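# Move the lab tray of bottles and beakers to the other bench

## Task

Carry the tray holding the bottles and beakers so that all of it rests on the second bench. When you finish, every bottle and beaker must be upright inside the tray, none may have tipped halfway or further at any moment, and none may have touched the floor. The glass beakers must not drop more than a few centimetres or take a hard knock, since either breaks them and fails the job. Release the tray and move the robot away at the end. The robot must not fall or finish tilted, and the job only counts if the tray stays in place with no help from the robot.

## Robot and tools

ROBOT. A wheeled base that can only drive straight or turn on the spot, with a lifting column that carries a head and two six-joint arms (left and right), each with a two-finger gripper. Shoulder height S = 0.90 m + column_m. Folded, the robot is 0.73 m long, 0.62 m wide and S + 0.43 m tall, and its front sits 0.40 m ahead of the column.

FRAMES. In the base frame the origin is on the floor under the column, midway between the drive wheels, with x forward, y left and z up. left_hand and right_hand are reported in this frame. Each is the point where the fingers meet, and the tips reach 8 mm past it. A hand's z axis runs along the fingers and its y axis across the opening. The odometry frame is where the base frame was when the scene began.

execute_actions. "actions" is a list holding one action or none. An empty list only returns the state and pictures. An action may contain:
- "base": exactly one relative command. {"translate_m": d} drives d metres straight, forward positive, range -3 to 3. {"rotate_rad": d} turns d radians in place, left (counter-clockwise from above) positive, range -3.2 to 3.2.
- "joints": one dictionary for both arms, keyed by joint name, with absolute targets. column_m is 0 to 0.8. head_tilt_rad is -0.61 to 1.308, positive tilts down. For each arm, using the prefix left_ or right_: joint1_rad -2.879 to 2.879, joint2_rad 0 to 3.141, joint3_rad 0 to 3.019, joint4_rad -1.692 to 1.57, joint5_rad -1.57 to 1.57 (positive swings the hand to the robot's right), joint6_rad -2.094 to 2.094 (hand roll), and gripper_m 0 to 0.093 (fingertip gap in metres).
- "speeds": optional caps for this action only, translate_m 0.05 to 0.8 m/s and rotate_rad 0.1 to 1 rad/s. The defaults are the maxima. Speeds do not slow the arms.
Motions in one action start together. No action runs past 15 s, and a base move needing more than 8.667 s is refused. A joint or base you leave out may keep pushing toward its earlier target. "cameras" chooses which images come back: cam_head_left, cam_head_right, cam_left_wrist, cam_right_wrist, nav_camera, or "all". Leaving it out means all, and [] means none. An unknown key or an out-of-range value rejects the whole call. If a result reports a stop, any later motion, wait or finished_scene calls in the same reply are skipped.

wait {"seconds": 0-10} lets time pass without new commands. zoom_image {"camera", "region": [x0,y0,x1,y1]} enlarges part of that camera's latest image, using pixels from the top-left corner, up to 504x504. finished_scene {"scene": n} ends the current scene for good and reports whether it succeeded.

RESULTS. base_status and joint_status can read: done (within tolerance; for the base this means the wheels turned fully, slip included), off_target, contact_stop (column or base only; that target is then dropped), time_out, not_followed (a safety check blocked an arm's targets, with a "cause:" line), and limit_stop_at_motor_heat. on_its_own describes anything that moved without being commanded, and "held at" gives a target, not a position. base_odometry comes from wheel counts. If turned_by_wheels and turned_by_imu differ by at least 0.05 rad and about 4 %, the base collided or slipped. base_tilt is in degrees, with forward and right positive. motor_effort covers only the wheels, in percent, positive pushing forward, with the peak in brackets. wheel_motors_off=1 means an overload cut-out is active. The results also report joint torques and motor temperatures.

ARM GEOMETRY. With joint1 at -1.57 (left) or 1.57 (right) and joints 5 and 6 at 0, the arm lies in a vertical plane 0.23 m to that side, pointing forward. Define a = j2 - 0.35, b = 1.05 + j2 - j3 and c = b - j4, where c = 1.57 means the fingers point straight down. The hand point is then 0.12 + 0.39 sin a + 0.38 cos b + 0.25 cos c ahead of the column, at height S + 0.39 cos a - 0.38 sin b - 0.25 sin c. For example, j2, j3, j4 = 0.93, 0.78, 0.14 gives 0.60 m ahead and 0.25 m below S. In practice the hand ends up to 5 cm lower and nearer, or about 12 cm with a heavy load, so check the reported hand position. An empty hand reaches about 1 m. Below 0.4 m height, the housing blocks a hand that is less than 0.45 m ahead.

LOADS. With fingers pointing down, an arm holds about 3.2 kg at 0.4 m ahead, 2 kg out to 0.6 m, and 1 kg out to 0.8 m, each 0.3 to 0.7 m below S. A gripper holds 2 to 6 kg. Heavier or flatter-held loads make the arm sag and report time_out or off_target.

FRICTION AND GRIPPER. Moves smaller than about 0.03 rad (0.08 for joints 2 and 3) may not happen at all. For gentle contact, step about 0.05 rad per call from your previous target. The fingers are 7 cm long, and the hand body is 10 x 7 cm. To grip, command a gap smaller than the object. A reading at least 0.002 m above the target means something is held.

COLUMN. Going down, it halts with contact_stop when a hand's load changes, for example when a held tray touches down, and it may sink up to 0.15 to 0.2 m more. After that it will only go down again once it has risen 0.2 m or reached the top. A strong load change while moving also stops it. In that case, reverse it by 0.05 m.

CAUTIONS. The base stops only if a wheel stalls: back off 0.05 m before turning. A bench top between 0.30 m and S - 0.26 m high can slide over the housing and hit the column. Pushing hard for about 3 s switches the wheels off for 2 s. A not_followed hold clears if you move the joints involved back by at least 0.05 rad. A blocked arm keeps pushing and heats up. You can relieve it by sending its reported positions back as targets, but a held load sags slightly each time. At 100 °C an arm goes limp and drops what it holds, and a MOTOR HOT warning appears from 85 °C. Do not let the arms strike or press on each other. Keep the tray level and move it slowly and gently so the glass neither tips nor is jolted. Lower it onto the bench before opening the grippers, then back away.

CAMERAS. The head cameras look forward and down by about head_tilt_rad. Each wrist camera sits 0.10 m behind the fingertips and looks along the fingers, angled 0.62 rad toward the hand's +x. The closed fingertips appear at the image centre. nav_camera is 0.23 m up at the front of the base, looking forward.

Each tool is called after ">>>" as a command line: name --argument value for each argument, lists and objects as JSON in quotes; but a table of rows of numbers goes row by row, as --pt "numbers of a row", without its own name.

## Session

>>> execute_actions --actions '[]'

Scene clock: 0.00 s.
Joint torques (N m, as the arm reports them, + toward a larger angle): no reading
Motor temperatures (°C, as the motors report them): left_arm=[29 29 28 30 31 32] | right_arm=[30 31 29 29 30 30]
base_odometry: x=+0.000 y=+0.000 heading=+0.000 (m, m, rad; odometry frame)
turned_by_wheels: +0.000 (rad since the last result)
turned_by_imu: +0.000 (rad since the last result)
base_tilt: forward=-0.5 right=+0.0 (deg)
base_status: not commanded
joint_positions: column_m=+0.557 head_tilt_rad=+0.861 left_joint1_rad=-1.560 left_joint2_rad=+0.870 left_joint3_rad=+0.405 left_joint4_rad=-0.965 left_joint5_rad=+0.034 left_joint6_rad=-0.023 left_gripper_m=+0.095 right_joint1_rad=+1.580 right_joint2_rad=+0.850 right_joint3_rad=+0.391 right_joint4_rad=-0.969 right_joint5_rad=-0.016 right_joint6_rad=-0.106 right_gripper_m=+0.094
joint_status: not commanded
wheel_motors_off: 0
motor_effort: left_wheel=+2 right_wheel=+2 (%)
left_hand: x=+0.1457 y=+0.2208 z=+1.2592 quat_wxyz=(+0.437, +0.022, -0.899, +0.007) (m; base frame)
right_hand: x=+0.1412 y=-0.2209 z=+1.2629 quat_wxyz=(+0.436, +0.048, -0.898, -0.033) (m; base frame)
pictures: cam_head_left, cam_head_right, cam_left_wrist, cam_right_wrist, nav_camera
Images, in order (width x height): cam_head_left 504x504, cam_head_right 504x504, cam_left_wrist 504x504, cam_right_wrist 504x504, nav_camera 504x504.

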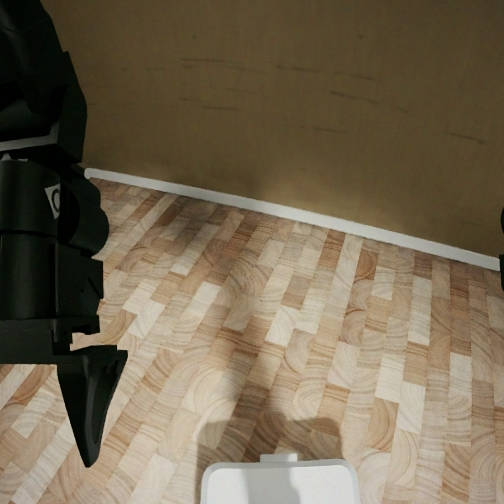

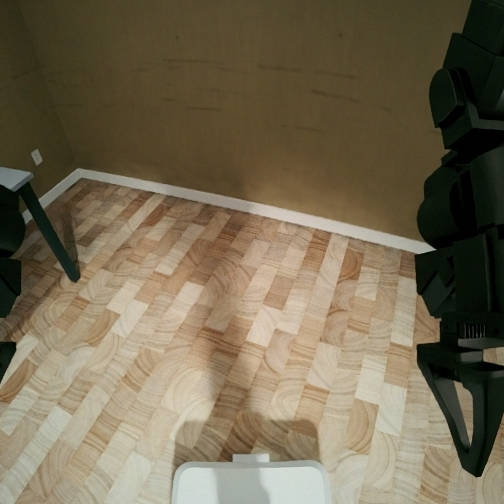

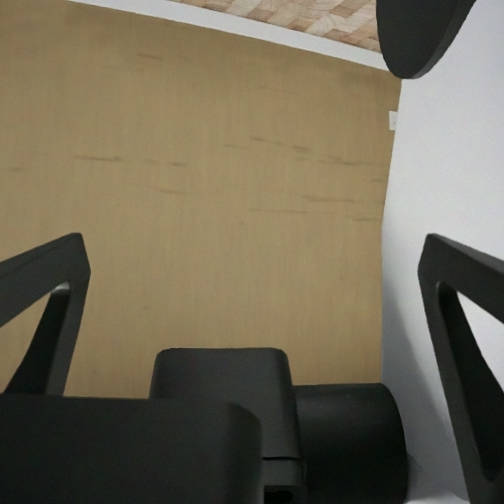

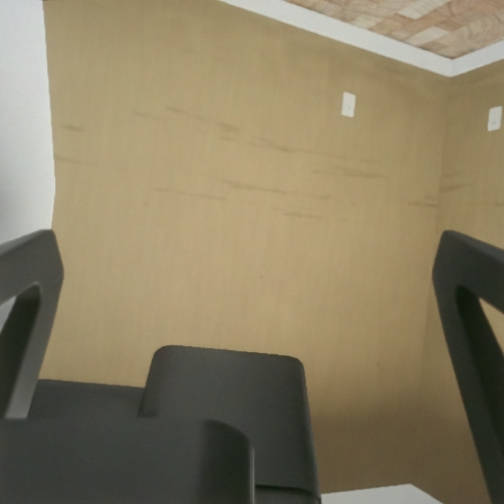

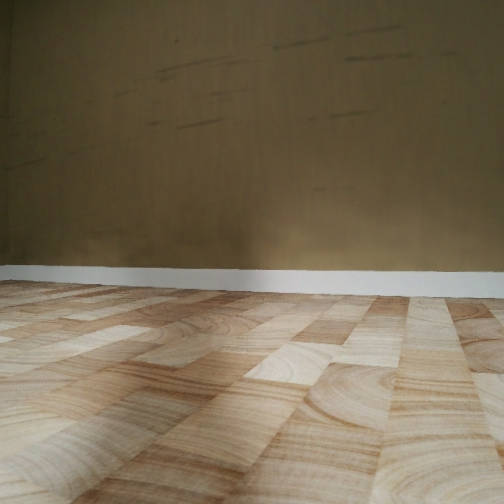

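>>> execute_actions --actions '[{"base":{"rotate_rad":1.25},"joints":{"head_tilt_rad":0.6}}]' --cameras '["cam_head_left","cam_head_right","cam_right_wrist","cam_left_wrist"]'

Scene clock: 7.30 s.
Joint torques (N m, as the arm reports them, + toward a larger angle): left_arm=[-1.16 -7.18 -0.63 -1.32  0.03  0.06] | right_arm=[-0.52 -5.89 -0.68 -1.1  -0.05  0.05]
Motor temperatures (°C, as the motors report them): left_arm=[29 29 28 30 31 32] | right_arm=[30 31 29 29 30 30]
base_odometry: x=+0.000 y=+0.000 heading=+1.248 (m, m, rad; odometry frame)
turned_by_wheels: +1.248 (rad since the last result)
turned_by_imu: +1.262 (rad since the last result)
base_tilt: forward=-0.5 right=+0.1 (deg)
base_status: done
joint_positions: column_m=+0.557 head_tilt_rad=+0.617 left_joint1_rad=-1.560 left_joint2_rad=+0.870 left_joint3_rad=+0.405 left_joint4_rad=-0.965 left_joint5_rad=+0.034 left_joint6_rad=-0.023 left_gripper_m=+0.095 right_joint1_rad=+1.580 right_joint2_rad=+0.850 right_joint3_rad=+0.391 right_joint4_rad=-0.969 right_joint5_rad=-0.016 right_joint6_rad=-0.106 right_gripper_m=+0.094
joint_status: all done
wheel_motors_off: 0
motor_effort: left_wheel=-8(45) right_wheel=+7(44) (%)
left_hand: x=+0.1457 y=+0.2208 z=+1.2592 quat_wxyz=(+0.437, +0.022, -0.899, +0.007) (m; base frame)
right_hand: x=+0.1412 y=-0.2209 z=+1.2629 quat_wxyz=(+0.436, +0.048, -0.898, -0.033) (m; base frame)
pictures: cam_head_left, cam_head_right, cam_left_wrist, cam_right_wrist
camera_calibration (this result's frames):
cam_head_left: T_world_to_cam=[[-0.00285561, -0.999643, -0.0265544, 0.0958325], [-0.511672, 0.0242757, -0.858838, 1.35104], [0.859176, 0.0111346, -0.511558, 0.669421], [0, 0, 0, 1]] pos_world=[0.116412, 0.0555471, 1.50532]
cam_head_right: T_world_to_cam=[[-0.00293461, -0.999889, -0.0145772, -0.0221883], [-0.517066, 0.0139946, -0.855831, 1.34791], [0.855941, 0.00502586, -0.51705, 0.674549], [0, 0, 0, 1]] pos_world=[0.119519, -0.0444395, 1.50204]
Images, in order (width x height): cam_head_left 504x504, cam_head_right 504x504, cam_left_wrist 504x504, cam_right_wrist 504x504.

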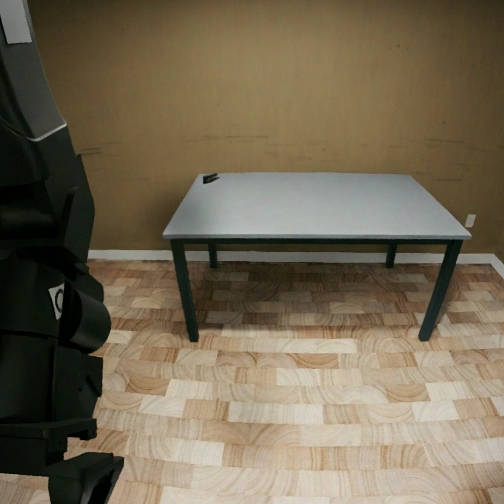

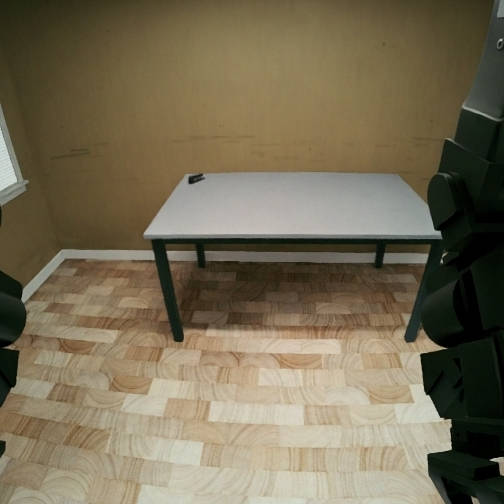

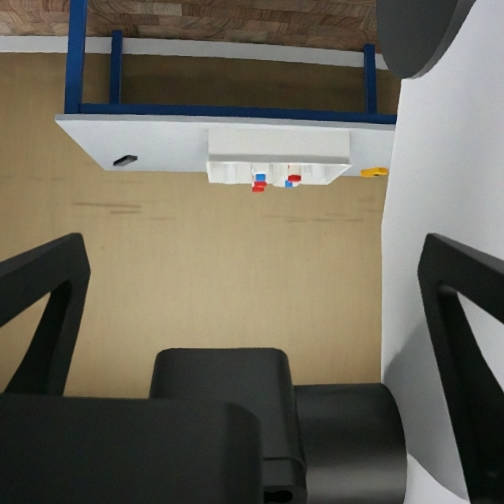

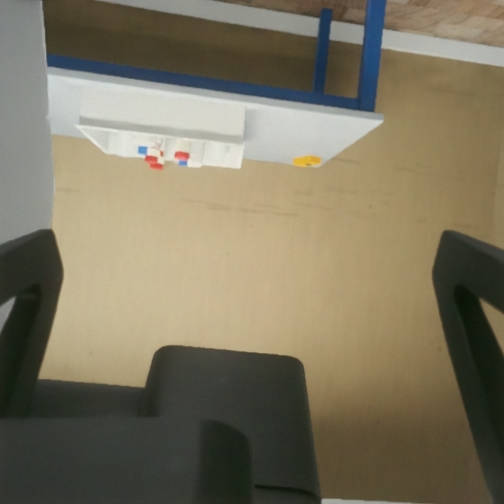

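>>> execute_actions --actions '[{"base":{"rotate_rad":3.13},"joints":{"left_joint2_rad":0.93,"left_joint3_rad":0.9,"left_joint4_rad":-0.49,"right_joint2_rad":0.93,"right_joint3_rad":0.9,"right_joint4_rad":-0.49,"right_joint6_rad":0}}]' --cameras '["cam_head_left","cam_head_right","nav_camera"]'

Scene clock: 20.37 s.
Joint torques (N m, as the arm reports them, + toward a larger angle): left_arm=[ -0.95 -13.04   3.38   0.17   0.06   0.06] | right_arm=[ -0.68 -12.95   4.53   0.47  -0.03   0.13]
Motor temperatures (°C, as the motors report them): left_arm=[29 29 29 30 31 32] | right_arm=[30 31 29 29 30 30]
base_odometry: x=+0.000 y=+0.000 heading=-1.907 (m, m, rad; odometry frame)
turned_by_wheels: +3.128 (rad since the last result)
turned_by_imu: +3.172 (rad since the last result)
base_tilt: forward=-0.5 right=+0.1 (deg)
base_status: done
joint_positions: column_m=+0.557 head_tilt_rad=+0.617 left_joint1_rad=-1.560 left_joint2_rad=+0.928 left_joint3_rad=+0.907 left_joint4_rad=-0.490 left_joint5_rad=+0.034 left_joint6_rad=-0.023 left_gripper_m=+0.095 right_joint1_rad=+1.580 right_joint2_rad=+0.931 right_joint3_rad=+0.904 right_joint4_rad=-0.485 right_joint5_rad=-0.016 right_joint6_rad=-0.007 right_gripper_m=+0.094
joint_status: all done
wheel_motors_off: 0
motor_effort: left_wheel=-8(39) right_wheel=+8(31) (%)
left_hand: x=+0.5227 y=+0.2234 z=+1.1999 quat_wxyz=(-0.006, +0.014, -1.000, +0.013) (m; base frame)
right_hand: x=+0.5211 y=-0.2185 z=+1.1982 quat_wxyz=(-0.006, +0.006, -1.000, -0.012) (m; base frame)
pictures: cam_head_left, cam_head_right, nav_camera
camera_calibration (this result's frames):
cam_head_left: T_world_to_cam=[[-0.00285448, -0.999643, -0.0265545, 0.0958326], [-0.511635, 0.0242757, -0.85886, 1.35107], [0.859198, 0.0111346, -0.511522, 0.669364], [0, 0, 0, 1]] pos_world=[0.116413, 0.0555471, 1.50532]
cam_head_right: T_world_to_cam=[[-0.00293399, -0.999889, -0.0145774, -0.0221882], [-0.517029, 0.0139946, -0.855853, 1.34794], [0.855963, 0.00502586, -0.517013, 0.674491], [0, 0, 0, 1]] pos_world=[0.119521, -0.0444395, 1.50204]
Images, in order (width x height): cam_head_left 504x504, cam_head_right 504x504, nav_camera 504x504.

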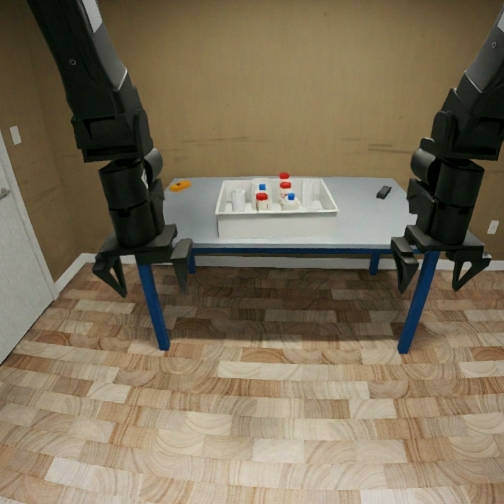

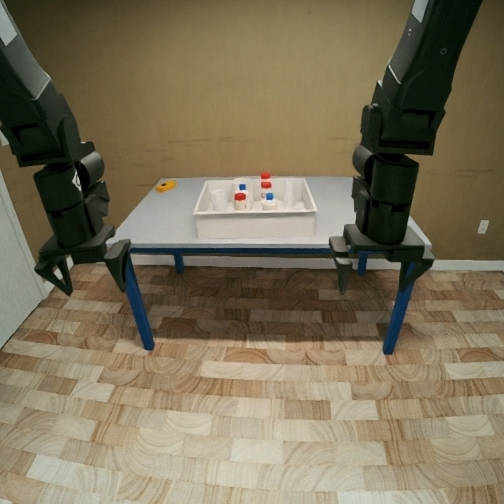

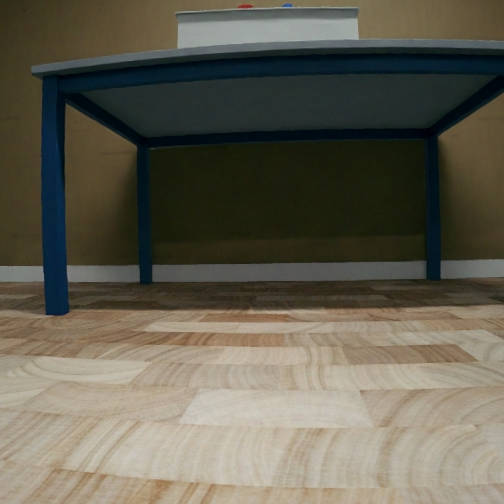

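>>> execute_actions --actions '[{"base":{"rotate_rad":-0.035}}]' --cameras '[]'

>>> execute_actions --actions '[{"base":{"translate_m":0.85},"joints":{"head_tilt_rad":0.95,"left_joint1_rad":-1.46,"right_joint1_rad":1.46}}]'

Scene clock: 25.97 s.
Joint torques (N m, as the arm reports them, + toward a larger angle): left_arm=[ -1.24 -13.64   3.27   0.07   0.03   0.08] | right_arm=[ -0.2  -12.46   4.4    0.39  -0.06   0.1 ]
Motor temperatures (°C, as the motors report them): left_arm=[29 30 29 30 31 32] | right_arm=[30 31 29 29 30 30]
base_odometry: x=+0.000 y=+0.000 heading=-1.942 (m, m, rad; odometry frame)
turned_by_wheels: -0.035 (rad since the last result)
turned_by_imu: -0.036 (rad since the last result)
base_tilt: forward=-0.5 right=+0.1 (deg)
base_status: done
joint_positions: column_m=+0.557 head_tilt_rad=+0.617 left_joint1_rad=-1.560 left_joint2_rad=+0.928 left_joint3_rad=+0.907 left_joint4_rad=-0.490 left_joint5_rad=+0.034 left_joint6_rad=-0.023 left_gripper_m=+0.095 right_joint1_rad=+1.580 right_joint2_rad=+0.931 right_joint3_rad=+0.904 right_joint4_rad=-0.485 right_joint5_rad=-0.016 right_joint6_rad=-0.007 right_gripper_m=+0.094
joint_status: not commanded
wheel_motors_off: 0
motor_effort: left_wheel=+0(10) right_wheel=+0(10) (%)
left_hand: x=+0.5227 y=+0.2234 z=+1.1999 quat_wxyz=(-0.006, +0.014, -1.000, +0.013) (m; base frame)
right_hand: x=+0.5211 y=-0.2185 z=+1.1982 quat_wxyz=(-0.006, +0.006, -1.000, -0.012) (m; base frame)
pictures: none
No camera images: the call's "cameras" was empty. Leave "cameras" out to get every camera's image.

Scene clock: 29.30 s.
Joint torques (N m, as the arm reports them, + toward a larger angle): left_arm=[ -1.8  -13.58   3.83  -0.04  -0.02   0.04] | right_arm=[ -1.1  -12.14   4.67   0.48   0.01   0.1 ]
Motor temperatures (°C, as the motors report them): left_arm=[29 30 29 30 31 32] | right_arm=[30 31 29 29 30 30]
base_odometry: x=-0.308 y=-0.792 heading=-1.941 (m, m, rad; odometry frame)
turned_by_wheels: +0.001 (rad since the last result)
turned_by_imu: +0.000 (rad since the last result)
base_tilt: forward=-0.5 right=+0.0 (deg)
base_status: done
joint_positions: column_m=+0.557 head_tilt_rad=+0.951 left_joint1_rad=-1.453 left_joint2_rad=+0.928 left_joint3_rad=+0.903 left_joint4_rad=-0.490 left_joint5_rad=+0.034 left_joint6_rad=-0.023 left_gripper_m=+0.095 right_joint1_rad=+1.457 right_joint2_rad=+0.931 right_joint3_rad=+0.904 right_joint4_rad=-0.486 right_joint5_rad=-0.015 right_joint6_rad=-0.007 right_gripper_m=+0.094
joint_status: all done
wheel_motors_off: 0
motor_effort: left_wheel=+1(60) right_wheel=-2(47) (%)
left_hand: x=+0.5191 y=+0.2710 z=+1.2012 quat_wxyz=(-0.005, +0.041, -0.999, -0.034) (m; base frame)
right_hand: x=+0.5197 y=-0.2737 z=+1.2005 quat_wxyz=(-0.006, -0.025, -0.999, +0.042) (m; base frame)
pictures: cam_head_left, cam_head_right, cam_left_wrist, cam_right_wrist, nav_camera
camera_calibration (this result's frames):
cam_head_left: T_world_to_cam=[[-0.0113872, -0.999643, -0.0241583, 0.0925626], [-0.764525, 0.0242757, -0.644137, 1.03247], [0.644494, 0.0111346, -0.764528, 1.07041], [0, 0, 0, 1]] pos_world=[0.10053, 0.0555471, 1.48564]
cam_head_right: T_world_to_cam=[[-0.00754287, -0.999889, -0.0128146, -0.0246772], [-0.768638, 0.0139946, -0.639531, 1.02681], [0.63964, 0.00502586, -0.768658, 1.07352], [0, 0, 0, 1]] pos_world=[0.102392, -0.0444395, 1.48153]
cam_left_wrist: T_world_to_cam=[[0.108036, -0.992276, -0.0609715, 0.283326], [-0.812145, -0.123463, 0.570243, -0.222919], [-0.573366, -0.012089, -0.81921, 1.40786], [0, 0, 0, 1]] pos_world=[0.595568, 0.270635, 1.29773]
cam_right_wrist: T_world_to_cam=[[-0.0600588, -0.995398, 0.0746672, -0.327363], [-0.827246, 0.0914954, 0.554339, -0.205941], [-0.55862, -0.0284752, -0.828935, 1.39981], [0, 0, 0, 1]] pos_world=[0.591937, -0.267154, 1.29895]
Images, in order (width x height): cam_head_left 504x504, cam_head_right 504x504, cam_left_wrist 504x504, cam_right_wrist 504x504, nav_camera 504x504.

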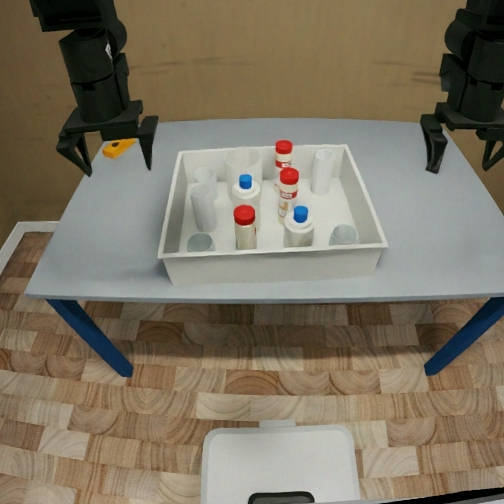

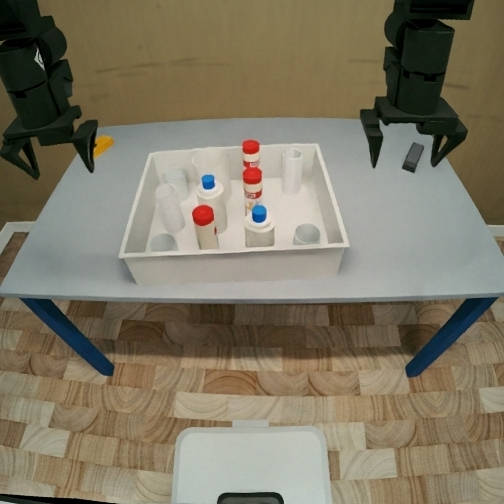

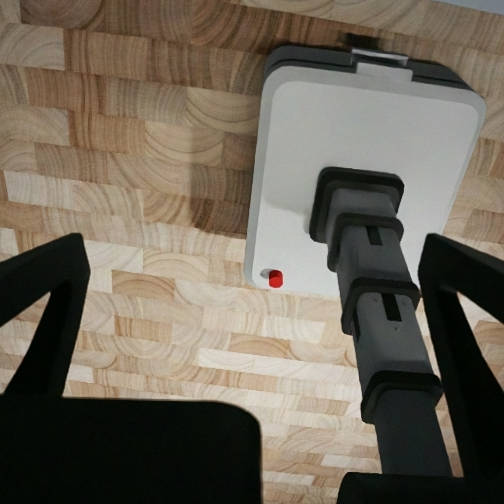

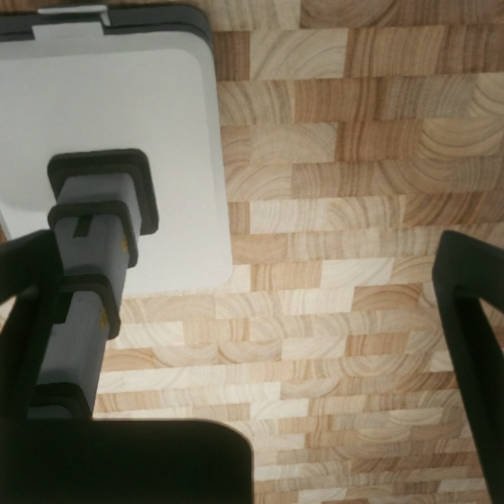

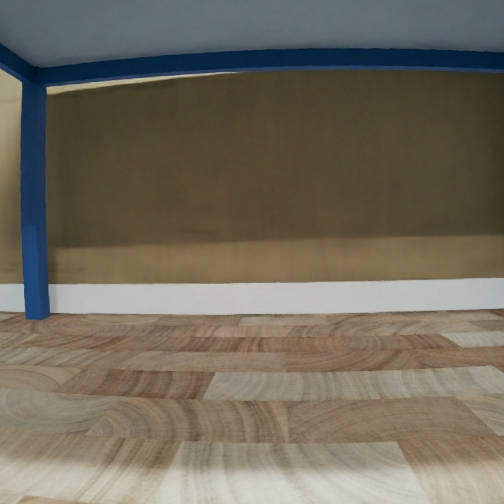

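>>> execute_actions --actions '[{"base":{"translate_m":0.3},"joints":{"head_tilt_rad":1.1,"column_m":0.31,"left_gripper_m":0.06,"right_gripper_m":0.06,"left_joint1_rad":-1.42,"left_joint5_rad":0}}]'

Scene clock: 38.30 s.
Joint torques (N m, as the arm reports them, + toward a larger angle): left_arm=[ -0.34 -13.26   3.76   0.03  -0.12   0.03] | right_arm=[ -0.8  -12.14   4.41   0.57   0.02   0.12]
Motor temperatures (°C, as the motors report them): left_arm=[29 30 29 30 31 32] | right_arm=[30 31 29 29 30 30]
base_odometry: x=-0.416 y=-1.072 heading=-1.940 (m, m, rad; odometry frame)
turned_by_wheels: +0.001 (rad since the last result)
turned_by_imu: +0.000 (rad since the last result)
base_tilt: forward=-0.4 right=+0.1 (deg)
base_status: done
joint_positions: column_m=+0.310 head_tilt_rad=+1.099 left_joint1_rad=-1.422 left_joint2_rad=+0.928 left_joint3_rad=+0.903 left_joint4_rad=-0.490 left_joint5_rad=+0.001 left_joint6_rad=-0.023 left_gripper_m=+0.060 right_joint1_rad=+1.457 right_joint2_rad=+0.930 right_joint3_rad=+0.904 right_joint4_rad=-0.486 right_joint5_rad=-0.015 right_joint6_rad=-0.007 right_gripper_m=+0.060
joint_status: all done
wheel_motors_off: 0
motor_effort: left_wheel=+2(29) right_wheel=-1(35) (%)
left_hand: x=+0.5175 y=+0.2904 z=+0.9566 quat_wxyz=(-0.005, +0.049, -0.997, -0.064) (m; base frame)
right_hand: x=+0.5197 y=-0.2737 z=+0.9540 quat_wxyz=(-0.006, -0.025, -0.999, +0.042) (m; base frame)
pictures: cam_head_left, cam_head_right, cam_left_wrist, cam_right_wrist, nav_camera
camera_calibration (this result's frames):
cam_head_left: T_world_to_cam=[[-0.0148351, -0.999643, -0.0222084, 0.08425], [-0.851386, 0.0242757, -0.523978, 0.722222], [0.52433, 0.0111346, -0.851442, 1.00052], [0, 0, 0, 1]] pos_world=[0.0915378, 0.0555471, 1.23218]
cam_head_right: T_world_to_cam=[[-0.00935522, -0.999889, -0.011558, -0.0293754], [-0.854773, 0.0139946, -0.518814, 0.716937], [0.518918, 0.00502586, -0.854809, 1.00165], [0, 0, 0, 1]] pos_world=[0.0927709, -0.0444395, 1.22783]
cam_left_wrist: T_world_to_cam=[[0.123718, -0.984986, -0.120402, 0.334444], [-0.808347, -0.170413, 0.563502, -0.0642482], [-0.575559, 0.0276115, -0.817294, 1.19462], [0, 0, 0, 1]] pos_world=[0.594265, 0.285488, 1.05283]
cam_right_wrist: T_world_to_cam=[[-0.0600588, -0.995398, 0.0746672, -0.308945], [-0.827246, 0.0914954, 0.554339, -0.0693111], [-0.55862, -0.0284752, -0.828935, 1.19551], [0, 0, 0, 1]] pos_world=[0.591943, -0.267139, 1.05249]
Images, in order (width x height): cam_head_left 504x504, cam_head_right 504x504, cam_left_wrist 504x504, cam_right_wrist 504x504, nav_camera 504x504.

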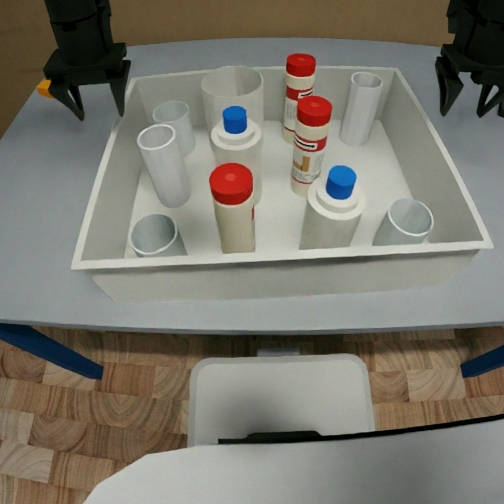

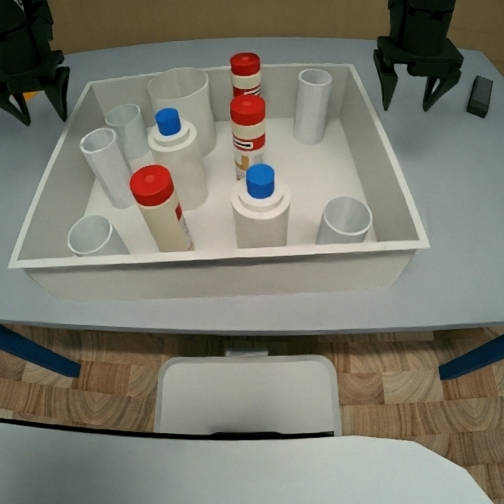

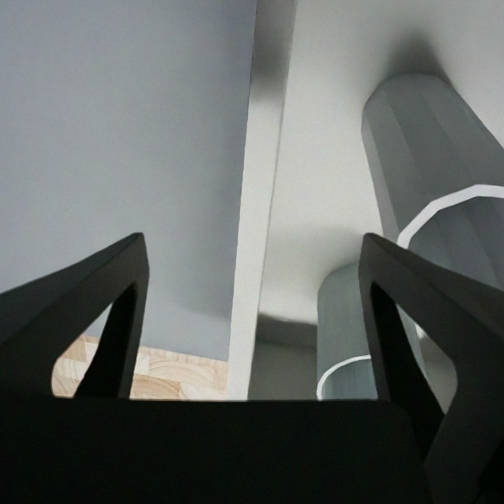

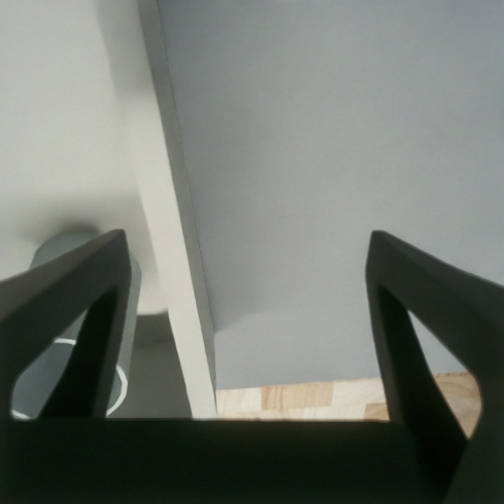

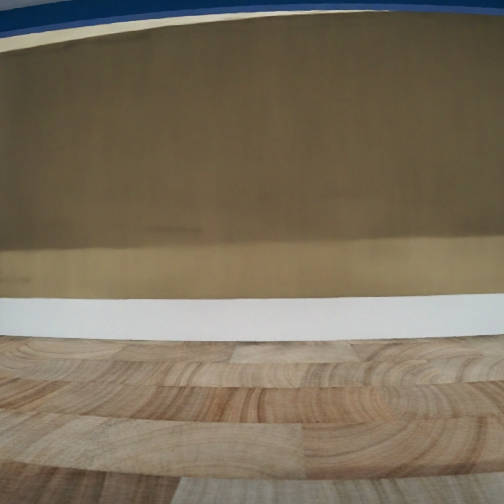

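>>> execute_actions --actions '[{"joints":{"column_m":0.25,"right_joint1_rad":1.52,"left_joint5_rad":0.08,"left_joint1_rad":-1.39}}]' --cameras '["cam_head_left","cam_head_right","cam_right_wrist","cam_left_wrist"]'

Scene clock: 45.77 s.
Joint torques (N m, as the arm reports them, + toward a larger angle): left_arm=[ -0.61 -13.47   3.71   0.03   0.05   0.04] | right_arm=[ -0.46 -12.02   4.41   0.58  -0.03   0.13]
Motor temperatures (°C, as the motors report them): left_arm=[29 30 29 30 31 32] | right_arm=[30 31 30 29 30 30]
base_odometry: x=-0.416 y=-1.072 heading=-1.940 (m, m, rad; odometry frame)
turned_by_wheels: +0.000 (rad since the last result)
turned_by_imu: +0.000 (rad since the last result)
base_tilt: forward=-0.5 right=+0.2 (deg)
base_status: not commanded
joint_positions: column_m=+0.250 head_tilt_rad=+1.099 left_joint1_rad=-1.393 left_joint2_rad=+0.928 left_joint3_rad=+0.903 left_joint4_rad=-0.490 left_joint5_rad=+0.077 left_joint6_rad=-0.023 left_gripper_m=+0.060 right_joint1_rad=+1.516 right_joint2_rad=+0.930 right_joint3_rad=+0.904 right_joint4_rad=-0.486 right_joint5_rad=-0.015 right_joint6_rad=-0.007 right_gripper_m=+0.060
joint_status: all done
wheel_motors_off: 0
motor_effort: left_wheel=+2(2) right_wheel=-2(1) (%)
left_hand: x=+0.5176 y=+0.2900 z=+0.8969 quat_wxyz=(-0.006, +0.056, -0.998, -0.038) (m; base frame)
right_hand: x=+0.5207 y=-0.2474 z=+0.8922 quat_wxyz=(-0.006, -0.010, -1.000, +0.016) (m; base frame)
pictures: cam_head_left, cam_head_right, cam_left_wrist, cam_right_wrist
camera_calibration (this result's frames):
cam_head_left: T_world_to_cam=[[-0.0148351, -0.999643, -0.0222084, 0.0829177], [-0.851386, 0.0242757, -0.523978, 0.690788], [0.52433, 0.0111346, -0.851442, 0.949439], [0, 0, 0, 1]] pos_world=[0.0915378, 0.0555471, 1.17219]
cam_head_right: T_world_to_cam=[[-0.00935522, -0.999889, -0.011558, -0.0300688], [-0.854773, 0.0139946, -0.518814, 0.685813], [0.518918, 0.00502586, -0.854809, 0.950365], [0, 0, 0, 1]] pos_world=[0.0927709, -0.0444395, 1.16784]
cam_left_wrist: T_world_to_cam=[[0.137349, -0.988089, -0.0693967, 0.274996], [-0.80965, -0.152353, 0.566794, -0.0380798], [-0.570616, -0.0216618, -0.820931, 1.16091], [0, 0, 0, 1]] pos_world=[0.59383, 0.291066, 0.993691]
cam_right_wrist: T_world_to_cam=[[-0.0305606, -0.999264, 0.0232009, -0.248428], [-0.829175, 0.0383069, 0.557675, -0.0517136], [-0.558154, -0.0021947, -0.829735, 1.15258], [0, 0, 0, 1]] pos_world=[0.592844, -0.243735, 0.990938]
Images, in order (width x height): cam_head_left 504x504, cam_head_right 504x504, cam_left_wrist 504x504, cam_right_wrist 504x504.

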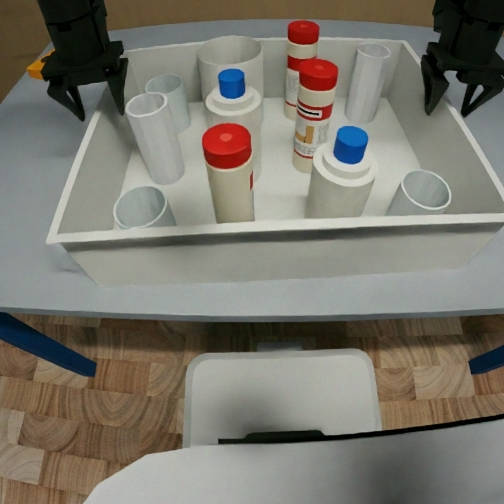

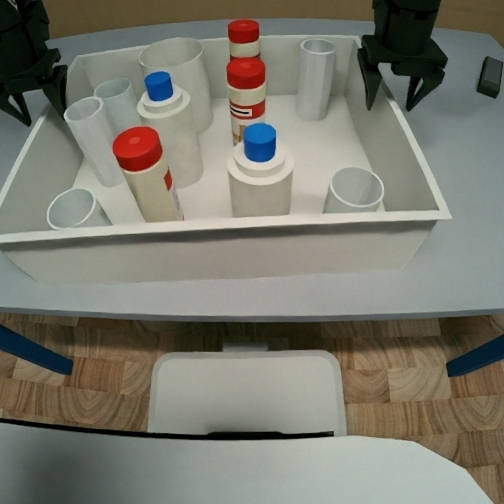

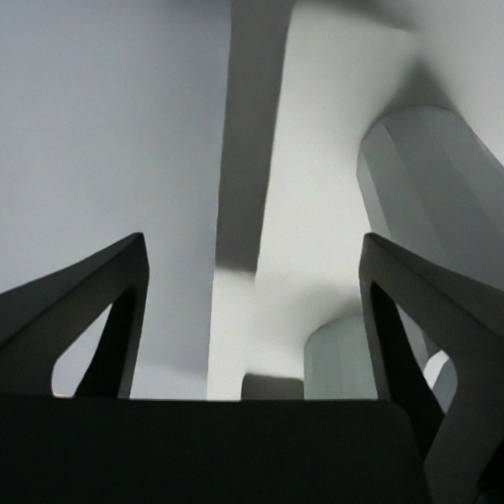

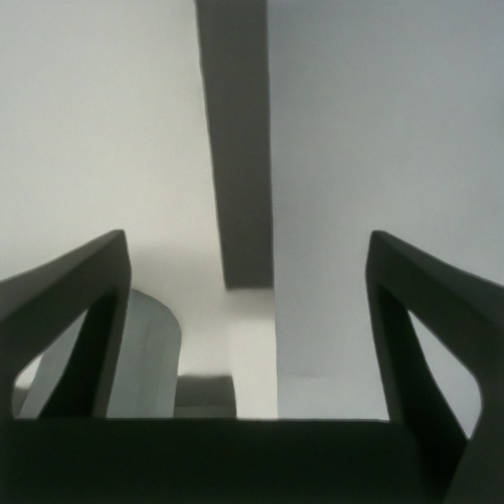

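>>> execute_actions --actions '[{"joints":{"column_m":0.2,"left_gripper_m":0.04,"right_gripper_m":0.04}}]' --cameras '[]'

>>> execute_actions --actions '[{"joints":{"left_gripper_m":0,"right_gripper_m":0}}]' --cameras '["cam_head_left","cam_right_wrist","cam_left_wrist"]'

>>> execute_actions --actions '[{"joints":{"column_m":0.24}}]' --cameras '["cam_head_left","cam_head_right"]'

Scene clock: 62.77 s.
Joint torques (N m, as the arm reports them, + toward a larger angle): left_arm=[ -0.22 -13.43   3.97   0.06   0.02   0.06] | right_arm=[ -0.31 -12.7    4.4    0.54  -0.02   0.12]
Motor temperatures (°C, as the motors report them): left_arm=[29 30 29 30 31 32] | right_arm=[30 32 30 29 30 30]
base_odometry: x=-0.416 y=-1.072 heading=-1.940 (m, m, rad; odometry frame)
turned_by_wheels: +0.000 (rad since the last result)
turned_by_imu: +0.000 (rad since the last result)
base_tilt: forward=-0.5 right=+0.1 (deg)
base_status: not commanded
joint_positions: column_m=+0.200 head_tilt_rad=+1.099 left_joint1_rad=-1.393 left_joint2_rad=+0.928 left_joint3_rad=+0.903 left_joint4_rad=-0.490 left_joint5_rad=+0.078 left_joint6_rad=-0.023 left_gripper_m=+0.040 right_joint1_rad=+1.516 right_joint2_rad=+0.930 right_joint3_rad=+0.904 right_joint4_rad=-0.486 right_joint5_rad=-0.015 right_joint6_rad=-0.007 right_gripper_m=+0.040
joint_status: all done
wheel_motors_off: 0
motor_effort: left_wheel=+2(2) right_wheel=-2(3) (%)
left_hand: x=+0.5176 y=+0.2900 z=+0.8469 quat_wxyz=(-0.006, +0.056, -0.998, -0.038) (m; base frame)
right_hand: x=+0.5207 y=-0.2474 z=+0.8422 quat_wxyz=(-0.006, -0.010, -1.000, +0.016) (m; base frame)
pictures: none
No camera images: the call's "cameras" was empty. Leave "cameras" out to get every camera's image.

Scene clock: 63.47 s.
Joint torques (N m, as the arm reports them, + toward a larger angle): left_arm=[ -1.38 -13.17   3.79   0.1   -0.72  -0.78] | right_arm=[  0.49 -12.13   4.46   0.59   1.05   0.7 ]
Motor temperatures (°C, as the motors report them): left_arm=[29 30 29 30 31 32] | right_arm=[30 32 30 29 30 30]
base_odometry: x=-0.416 y=-1.072 heading=-1.940 (m, m, rad; odometry frame)
turned_by_wheels: +0.000 (rad since the last result)
turned_by_imu: +0.000 (rad since the last result)
base_tilt: forward=-0.5 right=+0.0 (deg)
base_status: not commanded
joint_positions: column_m=+0.200 head_tilt_rad=+1.099 left_joint1_rad=-1.377 left_joint2_rad=+0.930 left_joint3_rad=+0.903 left_joint4_rad=-0.488 left_joint5_rad=+0.101 left_joint6_rad=+0.054 left_gripper_m=+0.010 right_joint1_rad=+1.507 right_joint2_rad=+0.930 right_joint3_rad=+0.904 right_joint4_rad=-0.486 right_joint5_rad=-0.040 right_joint6_rad=-0.058 right_gripper_m=+0.008
joint_status: left_gripper_m off_target (ended at +0.010, target +0.000); right_gripper_m off_target (ended at +0.008, target +0.000)
wheel_motors_off: 0
motor_effort: left_wheel=+2(3) right_wheel=-1(3) (%)
left_hand: x=+0.5174 y=+0.2932 z=+0.8468 quat_wxyz=(-0.006, +0.021, -0.999, -0.034) (m; base frame)
right_hand: x=+0.5208 y=-0.2469 z=+0.8423 quat_wxyz=(-0.006, +0.014, -1.000, +0.008) (m; base frame)
pictures: cam_head_left, cam_left_wrist, cam_right_wrist
camera_calibration (this result's frames):
cam_head_left: T_world_to_cam=[[-0.0148351, -0.999643, -0.0222084, 0.0818071], [-0.851386, 0.0242757, -0.523978, 0.664585], [0.52433, 0.0111346, -0.851442, 0.90686], [0, 0, 0, 1]] pos_world=[0.0915378, 0.0555471, 1.12218]
cam_left_wrist: T_world_to_cam=[[0.068441, -0.995797, -0.0608563, 0.30532], [-0.816118, -0.0909678, 0.570681, -0.0272954], [-0.573818, 0.0106079, -0.818914, 1.11021], [0, 0, 0, 1]] pos_world=[0.593887, 0.289777, 0.943324]
cam_right_wrist: T_world_to_cam=[[0.0168486, -0.999839, 0.00624145, -0.257404], [-0.829766, -0.0104993, 0.558012, -0.0358048], [-0.557857, -0.0145806, -0.829809, 1.10806], [0, 0, 0, 1]] pos_world=[0.592767, -0.241582, 0.941066]
Images, in order (width x height): cam_head_left 504x504, cam_left_wrist 504x504, cam_right_wrist 504x504.

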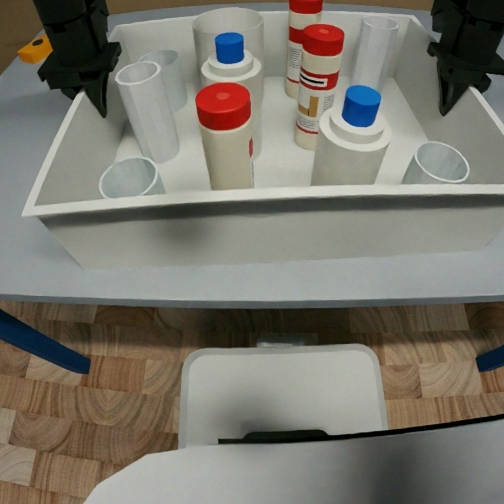

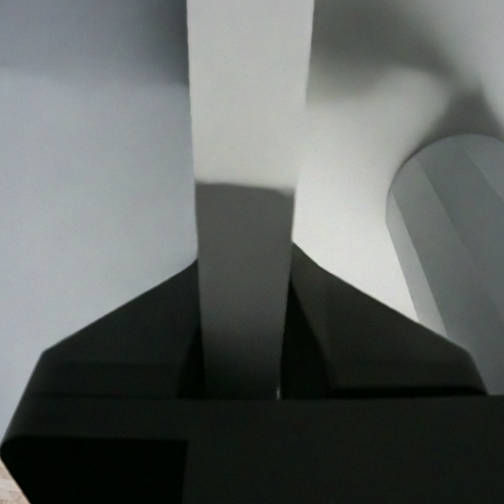

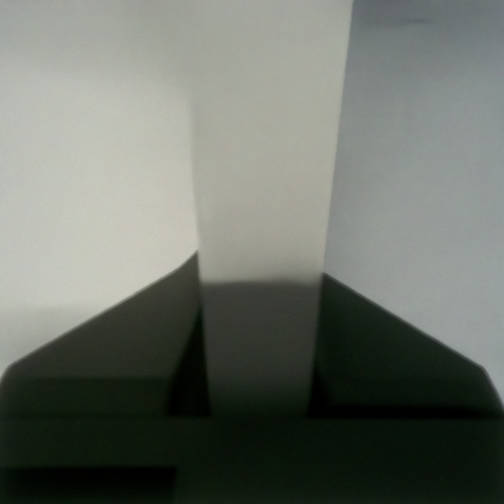

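Scene clock: 64.57 s.
Joint torques (N m, as the arm reports them, + toward a larger angle): left_arm=[ -1.12 -18.16   4.16  -0.66  -1.04  -0.84] | right_arm=[  0.15 -16.43   4.63  -0.16   1.34   0.78]
Motor temperatures (°C, as the motors report them): left_arm=[29 30 29 30 31 32] | right_arm=[30 32 30 29 30 30]
base_odometry: x=-0.416 y=-1.072 heading=-1.940 (m, m, rad; odometry frame)
turned_by_wheels: +0.000 (rad since the last result)
turned_by_imu: +0.000 (rad since the last result)
base_tilt: forward=-0.5 right=+0.0 (deg)
base_status: not commanded
joint_positions: column_m=+0.240 head_tilt_rad=+1.099 left_joint1_rad=-1.377 left_joint2_rad=+0.994 left_joint3_rad=+0.889 left_joint4_rad=-0.469 left_joint5_rad=+0.111 left_joint6_rad=+0.060 left_gripper_m=+0.010 right_joint1_rad=+1.507 right_joint2_rad=+0.985 right_joint3_rad=+0.893 right_joint4_rad=-0.475 right_joint5_rad=-0.047 right_joint6_rad=-0.067 right_gripper_m=+0.007
joint_status: all done
wheel_motors_off: 0
motor_effort: left_wheel=+1(2) right_wheel=-2(2) (%)
left_hand: x=+0.4964 y=+0.2940 z=+0.8595 quat_wxyz=(+0.023, +0.022, -0.999, -0.027) (m; base frame)
right_hand: x=+0.5020 y=-0.2465 z=+0.8590 quat_wxyz=(+0.022, +0.016, -1.000, +0.003) (m; base frame)
pictures: cam_head_left, cam_head_right
camera_calibration (this result's frames):
cam_head_left: T_world_to_cam=[[-0.0148351, -0.999643, -0.0222084, 0.0826909], [-0.851386, 0.0242757, -0.523978, 0.685438], [0.52433, 0.0111346, -0.851442, 0.940746], [0, 0, 0, 1]] pos_world=[0.0915378, 0.0555471, 1.16198]
cam_head_right: T_world_to_cam=[[-0.00935522, -0.999889, -0.011558, -0.0301868], [-0.854773, 0.0139946, -0.518814, 0.680516], [0.518918, 0.00502586, -0.854809, 0.941638], [0, 0, 0, 1]] pos_world=[0.0927709, -0.0444395, 1.15763]
Images, in order (width x height): cam_head_left 504x504, cam_head_right 504x504.

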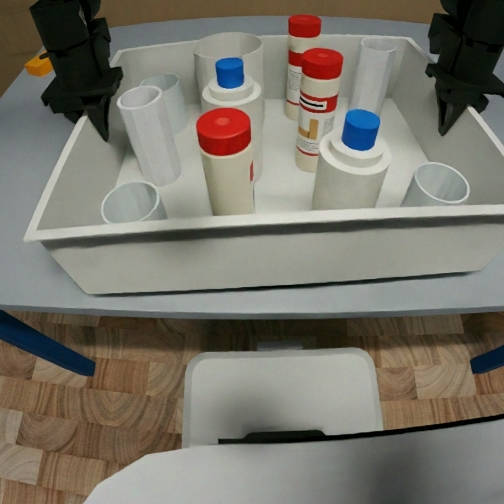

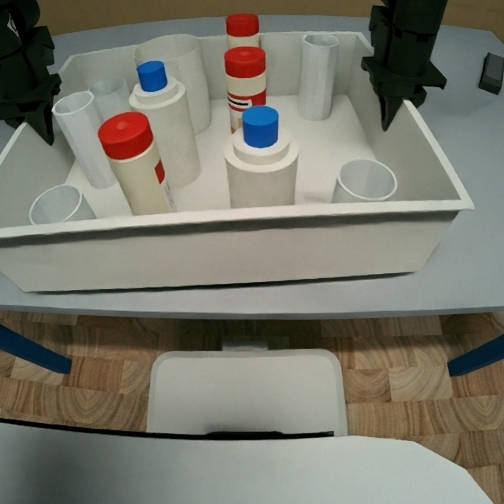

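>>> execute_actions --actions '[{"joints":{"column_m":0.29}}]' --cameras '["cam_head_left"]'

Scene clock: 70.23 s.
Joint torques (N m, as the arm reports them, + toward a larger angle): left_arm=[ -1.17 -18.05   4.17  -0.6   -1.03  -0.82] | right_arm=[  0.53 -16.71   4.78  -0.02   1.32   0.77]
Motor temperatures (°C, as the motors report them): left_arm=[29 30 29 30 31 32] | right_arm=[30 32 30 29 31 30]
base_odometry: x=-0.416 y=-1.072 heading=-1.940 (m, m, rad; odometry frame)
turned_by_wheels: +0.000 (rad since the last result)
turned_by_imu: +0.000 (rad since the last result)
base_tilt: forward=-0.5 right=+0.1 (deg)
base_status: not commanded
joint_positions: column_m=+0.290 head_tilt_rad=+1.099 left_joint1_rad=-1.377 left_joint2_rad=+0.998 left_joint3_rad=+0.889 left_joint4_rad=-0.469 left_joint5_rad=+0.111 left_joint6_rad=+0.060 left_gripper_m=+0.010 right_joint1_rad=+1.507 right_joint2_rad=+0.989 right_joint3_rad=+0.893 right_joint4_rad=-0.475 right_joint5_rad=-0.047 right_joint6_rad=-0.067 right_gripper_m=+0.007
joint_status: all done
wheel_motors_off: 0
motor_effort: left_wheel=+2(2) right_wheel=-2(2) (%)
left_hand: x=+0.4951 y=+0.2941 z=+0.9080 quat_wxyz=(+0.025, +0.022, -0.999, -0.026) (m; base frame)
right_hand: x=+0.5010 y=-0.2466 z=+0.9076 quat_wxyz=(+0.024, +0.016, -1.000, +0.003) (m; base frame)
pictures: cam_head_left
camera_calibration (this result's frames):
cam_head_left: T_world_to_cam=[[-0.0148351, -0.999643, -0.0222084, 0.0838013], [-0.851386, 0.0242757, -0.523978, 0.711636], [0.52433, 0.0111346, -0.851442, 0.983315], [0, 0, 0, 1]] pos_world=[0.0915378, 0.0555471, 1.21198]
Images, in order (width x height): cam_head_left 504x504.

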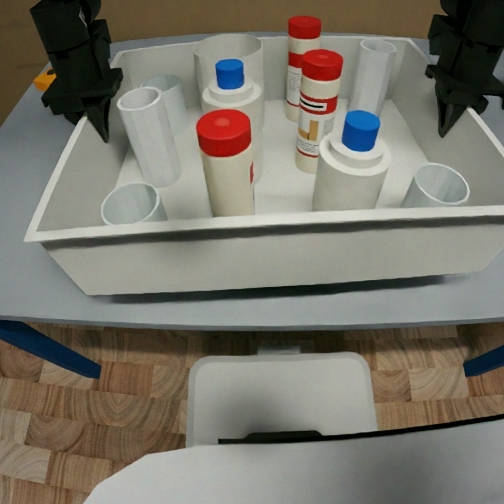

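Stable.

>>> execute_actions --actions '[{"base":{"translate_m":-1.15},"joints":{"column_m":0.32},"speeds":{"translate_m":0.3}}]' --cameras '[]'

>>> execute_actions --actions '[{"base":{"rotate_rad":3.02},"speeds":{"rotate_rad":0.5}}]' --cameras '["nav_camera"]'

>>> execute_actions --actions '[{"base":{"translate_m":1.15},"speeds":{"translate_m":0.3}}]' --cameras '["cam_head_left","cam_left_wrist"]'

Scene clock: 82.27 s.
Joint torques (N m, as the arm reports them, + toward a larger angle): left_arm=[ -1.21 -18.36   4.59  -0.53  -1.06  -0.84] | right_arm=[  0.74 -16.79   5.15  -0.14   1.32   0.76]
Motor temperatures (°C, as the motors report them): left_arm=[29 31 29 30 32 32] | right_arm=[30 32 30 29 31 30]
base_odometry: x=-0.002 y=+0.001 heading=-1.938 (m, m, rad; odometry frame)
turned_by_wheels: +0.002 (rad since the last result)
turned_by_imu: +0.002 (rad since the last result)
base_tilt: forward=-0.5 right=-0.1 (deg)
base_status: done
joint_positions: column_m=+0.320 head_tilt_rad=+1.100 left_joint1_rad=-1.377 left_joint2_rad=+1.002 left_joint3_rad=+0.882 left_joint4_rad=-0.468 left_joint5_rad=+0.111 left_joint6_rad=+0.061 left_gripper_m=+0.010 right_joint1_rad=+1.507 right_joint2_rad=+0.992 right_joint3_rad=+0.887 right_joint4_rad=-0.476 right_joint5_rad=-0.046 right_joint6_rad=-0.068 right_gripper_m=+0.007
joint_status: all done
wheel_motors_off: 0
motor_effort: left_wheel=+1(44) right_wheel=-2(40) (%)
left_hand: x=+0.4904 y=+0.2939 z=+0.9355 quat_wxyz=(+0.030, +0.022, -0.999, -0.026) (m; base frame)
right_hand: x=+0.4964 y=-0.2466 z=+0.9355 quat_wxyz=(+0.028, +0.017, -0.999, +0.003) (m; base frame)
pictures: none
No camera images: the call's "cameras" was empty. Leave "cameras" out to get every camera's image.

Scene clock: 89.57 s.
Joint torques (N m, as the arm reports them, + toward a larger angle): left_arm=[ -1.66 -18.29   4.59  -0.67  -0.95  -0.84] | right_arm=[  0.32 -17.08   5.07   0.08   1.33   0.8 ]
Motor temperatures (°C, as the motors report them): left_arm=[29 31 29 30 32 33] | right_arm=[30 32 30 29 32 30]
base_odometry: x=-0.002 y=+0.001 heading=+1.080 (m, m, rad; odometry frame)
turned_by_wheels: +3.018 (rad since the last result)
turned_by_imu: +3.058 (rad since the last result)
base_tilt: forward=-0.5 right=+0.1 (deg)
base_status: done
joint_positions: column_m=+0.320 head_tilt_rad=+1.100 left_joint1_rad=-1.379 left_joint2_rad=+1.002 left_joint3_rad=+0.882 left_joint4_rad=-0.468 left_joint5_rad=+0.109 left_joint6_rad=+0.061 left_gripper_m=+0.010 right_joint1_rad=+1.506 right_joint2_rad=+0.992 right_joint3_rad=+0.887 right_joint4_rad=-0.476 right_joint5_rad=-0.047 right_joint6_rad=-0.069 right_gripper_m=+0.007
joint_status: not commanded
wheel_motors_off: 0
motor_effort: left_wheel=-8(46) right_wheel=+7(63) (%)
left_hand: x=+0.4904 y=+0.2936 z=+0.9354 quat_wxyz=(+0.030, +0.022, -0.999, -0.026) (m; base frame)
right_hand: x=+0.4964 y=-0.2468 z=+0.9355 quat_wxyz=(+0.028, +0.017, -0.999, +0.003) (m; base frame)
pictures: nav_camera
Images, in order (width x height): nav_camera 504x504.

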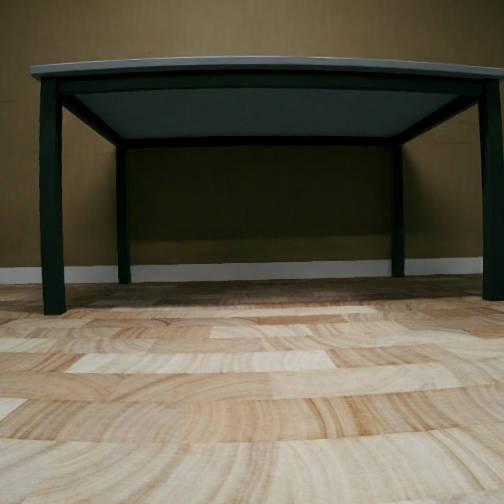

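Scene clock: 94.53 s.
Joint torques (N m, as the arm reports them, + toward a larger angle): left_arm=[ -0.98 -17.87   4.56  -0.67  -0.98  -0.84] | right_arm=[  0.52 -17.05   5.26  -0.03   1.34   0.8 ]
Motor temperatures (°C, as the motors report them): left_arm=[29 31 29 30 32 33] | right_arm=[30 32 30 29 32 30]
base_odometry: x=+0.540 y=+1.015 heading=+1.081 (m, m, rad; odometry frame)
turned_by_wheels: +0.001 (rad since the last result)
turned_by_imu: +0.000 (rad since the last result)
base_tilt: forward=-0.5 right=+0.0 (deg)
base_status: done
joint_positions: column_m=+0.320 head_tilt_rad=+1.100 left_joint1_rad=-1.379 left_joint2_rad=+1.004 left_joint3_rad=+0.881 left_joint4_rad=-0.467 left_joint5_rad=+0.109 left_joint6_rad=+0.061 left_gripper_m=+0.010 right_joint1_rad=+1.506 right_joint2_rad=+0.992 right_joint3_rad=+0.886 right_joint4_rad=-0.477 right_joint5_rad=-0.047 right_joint6_rad=-0.069 right_gripper_m=+0.007
joint_status: not commanded
wheel_motors_off: 0
motor_effort: left_wheel=+2(52) right_wheel=-2(54) (%)
left_hand: x=+0.4897 y=+0.2936 z=+0.9348 quat_wxyz=(+0.031, +0.022, -0.999, -0.026) (m; base frame)
right_hand: x=+0.4955 y=-0.2469 z=+0.9352 quat_wxyz=(+0.029, +0.017, -0.999, +0.003) (m; base frame)
pictures: cam_head_left, cam_left_wrist
camera_calibration (this result's frames):
cam_head_left: T_world_to_cam=[[-0.0148426, -0.999643, -0.0222033, 0.0844616], [-0.851564, 0.0242757, -0.523688, 0.726992], [0.52404, 0.0111346, -0.851621, 1.00912], [0, 0, 0, 1]] pos_world=[0.091516, 0.0555471, 1.24198]
cam_left_wrist: T_world_to_cam=[[0.068371, -0.996459, -0.0489393, 0.302054], [-0.772138, -0.0839154, 0.62989, -0.179113], [-0.631766, -0.00527827, -0.775141, 1.15845], [0, 0, 0, 1]] pos_world=[0.57292, 0.292069, 1.02557]
Images, in order (width x height): cam_head_left 504x504, cam_left_wrist 504x504.

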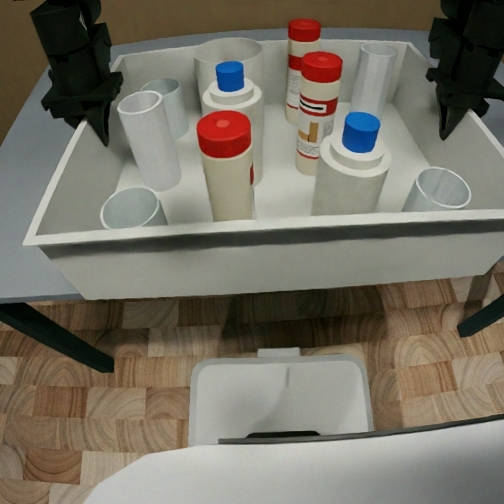

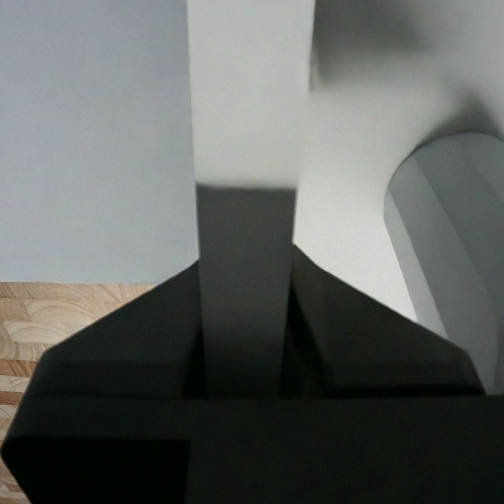

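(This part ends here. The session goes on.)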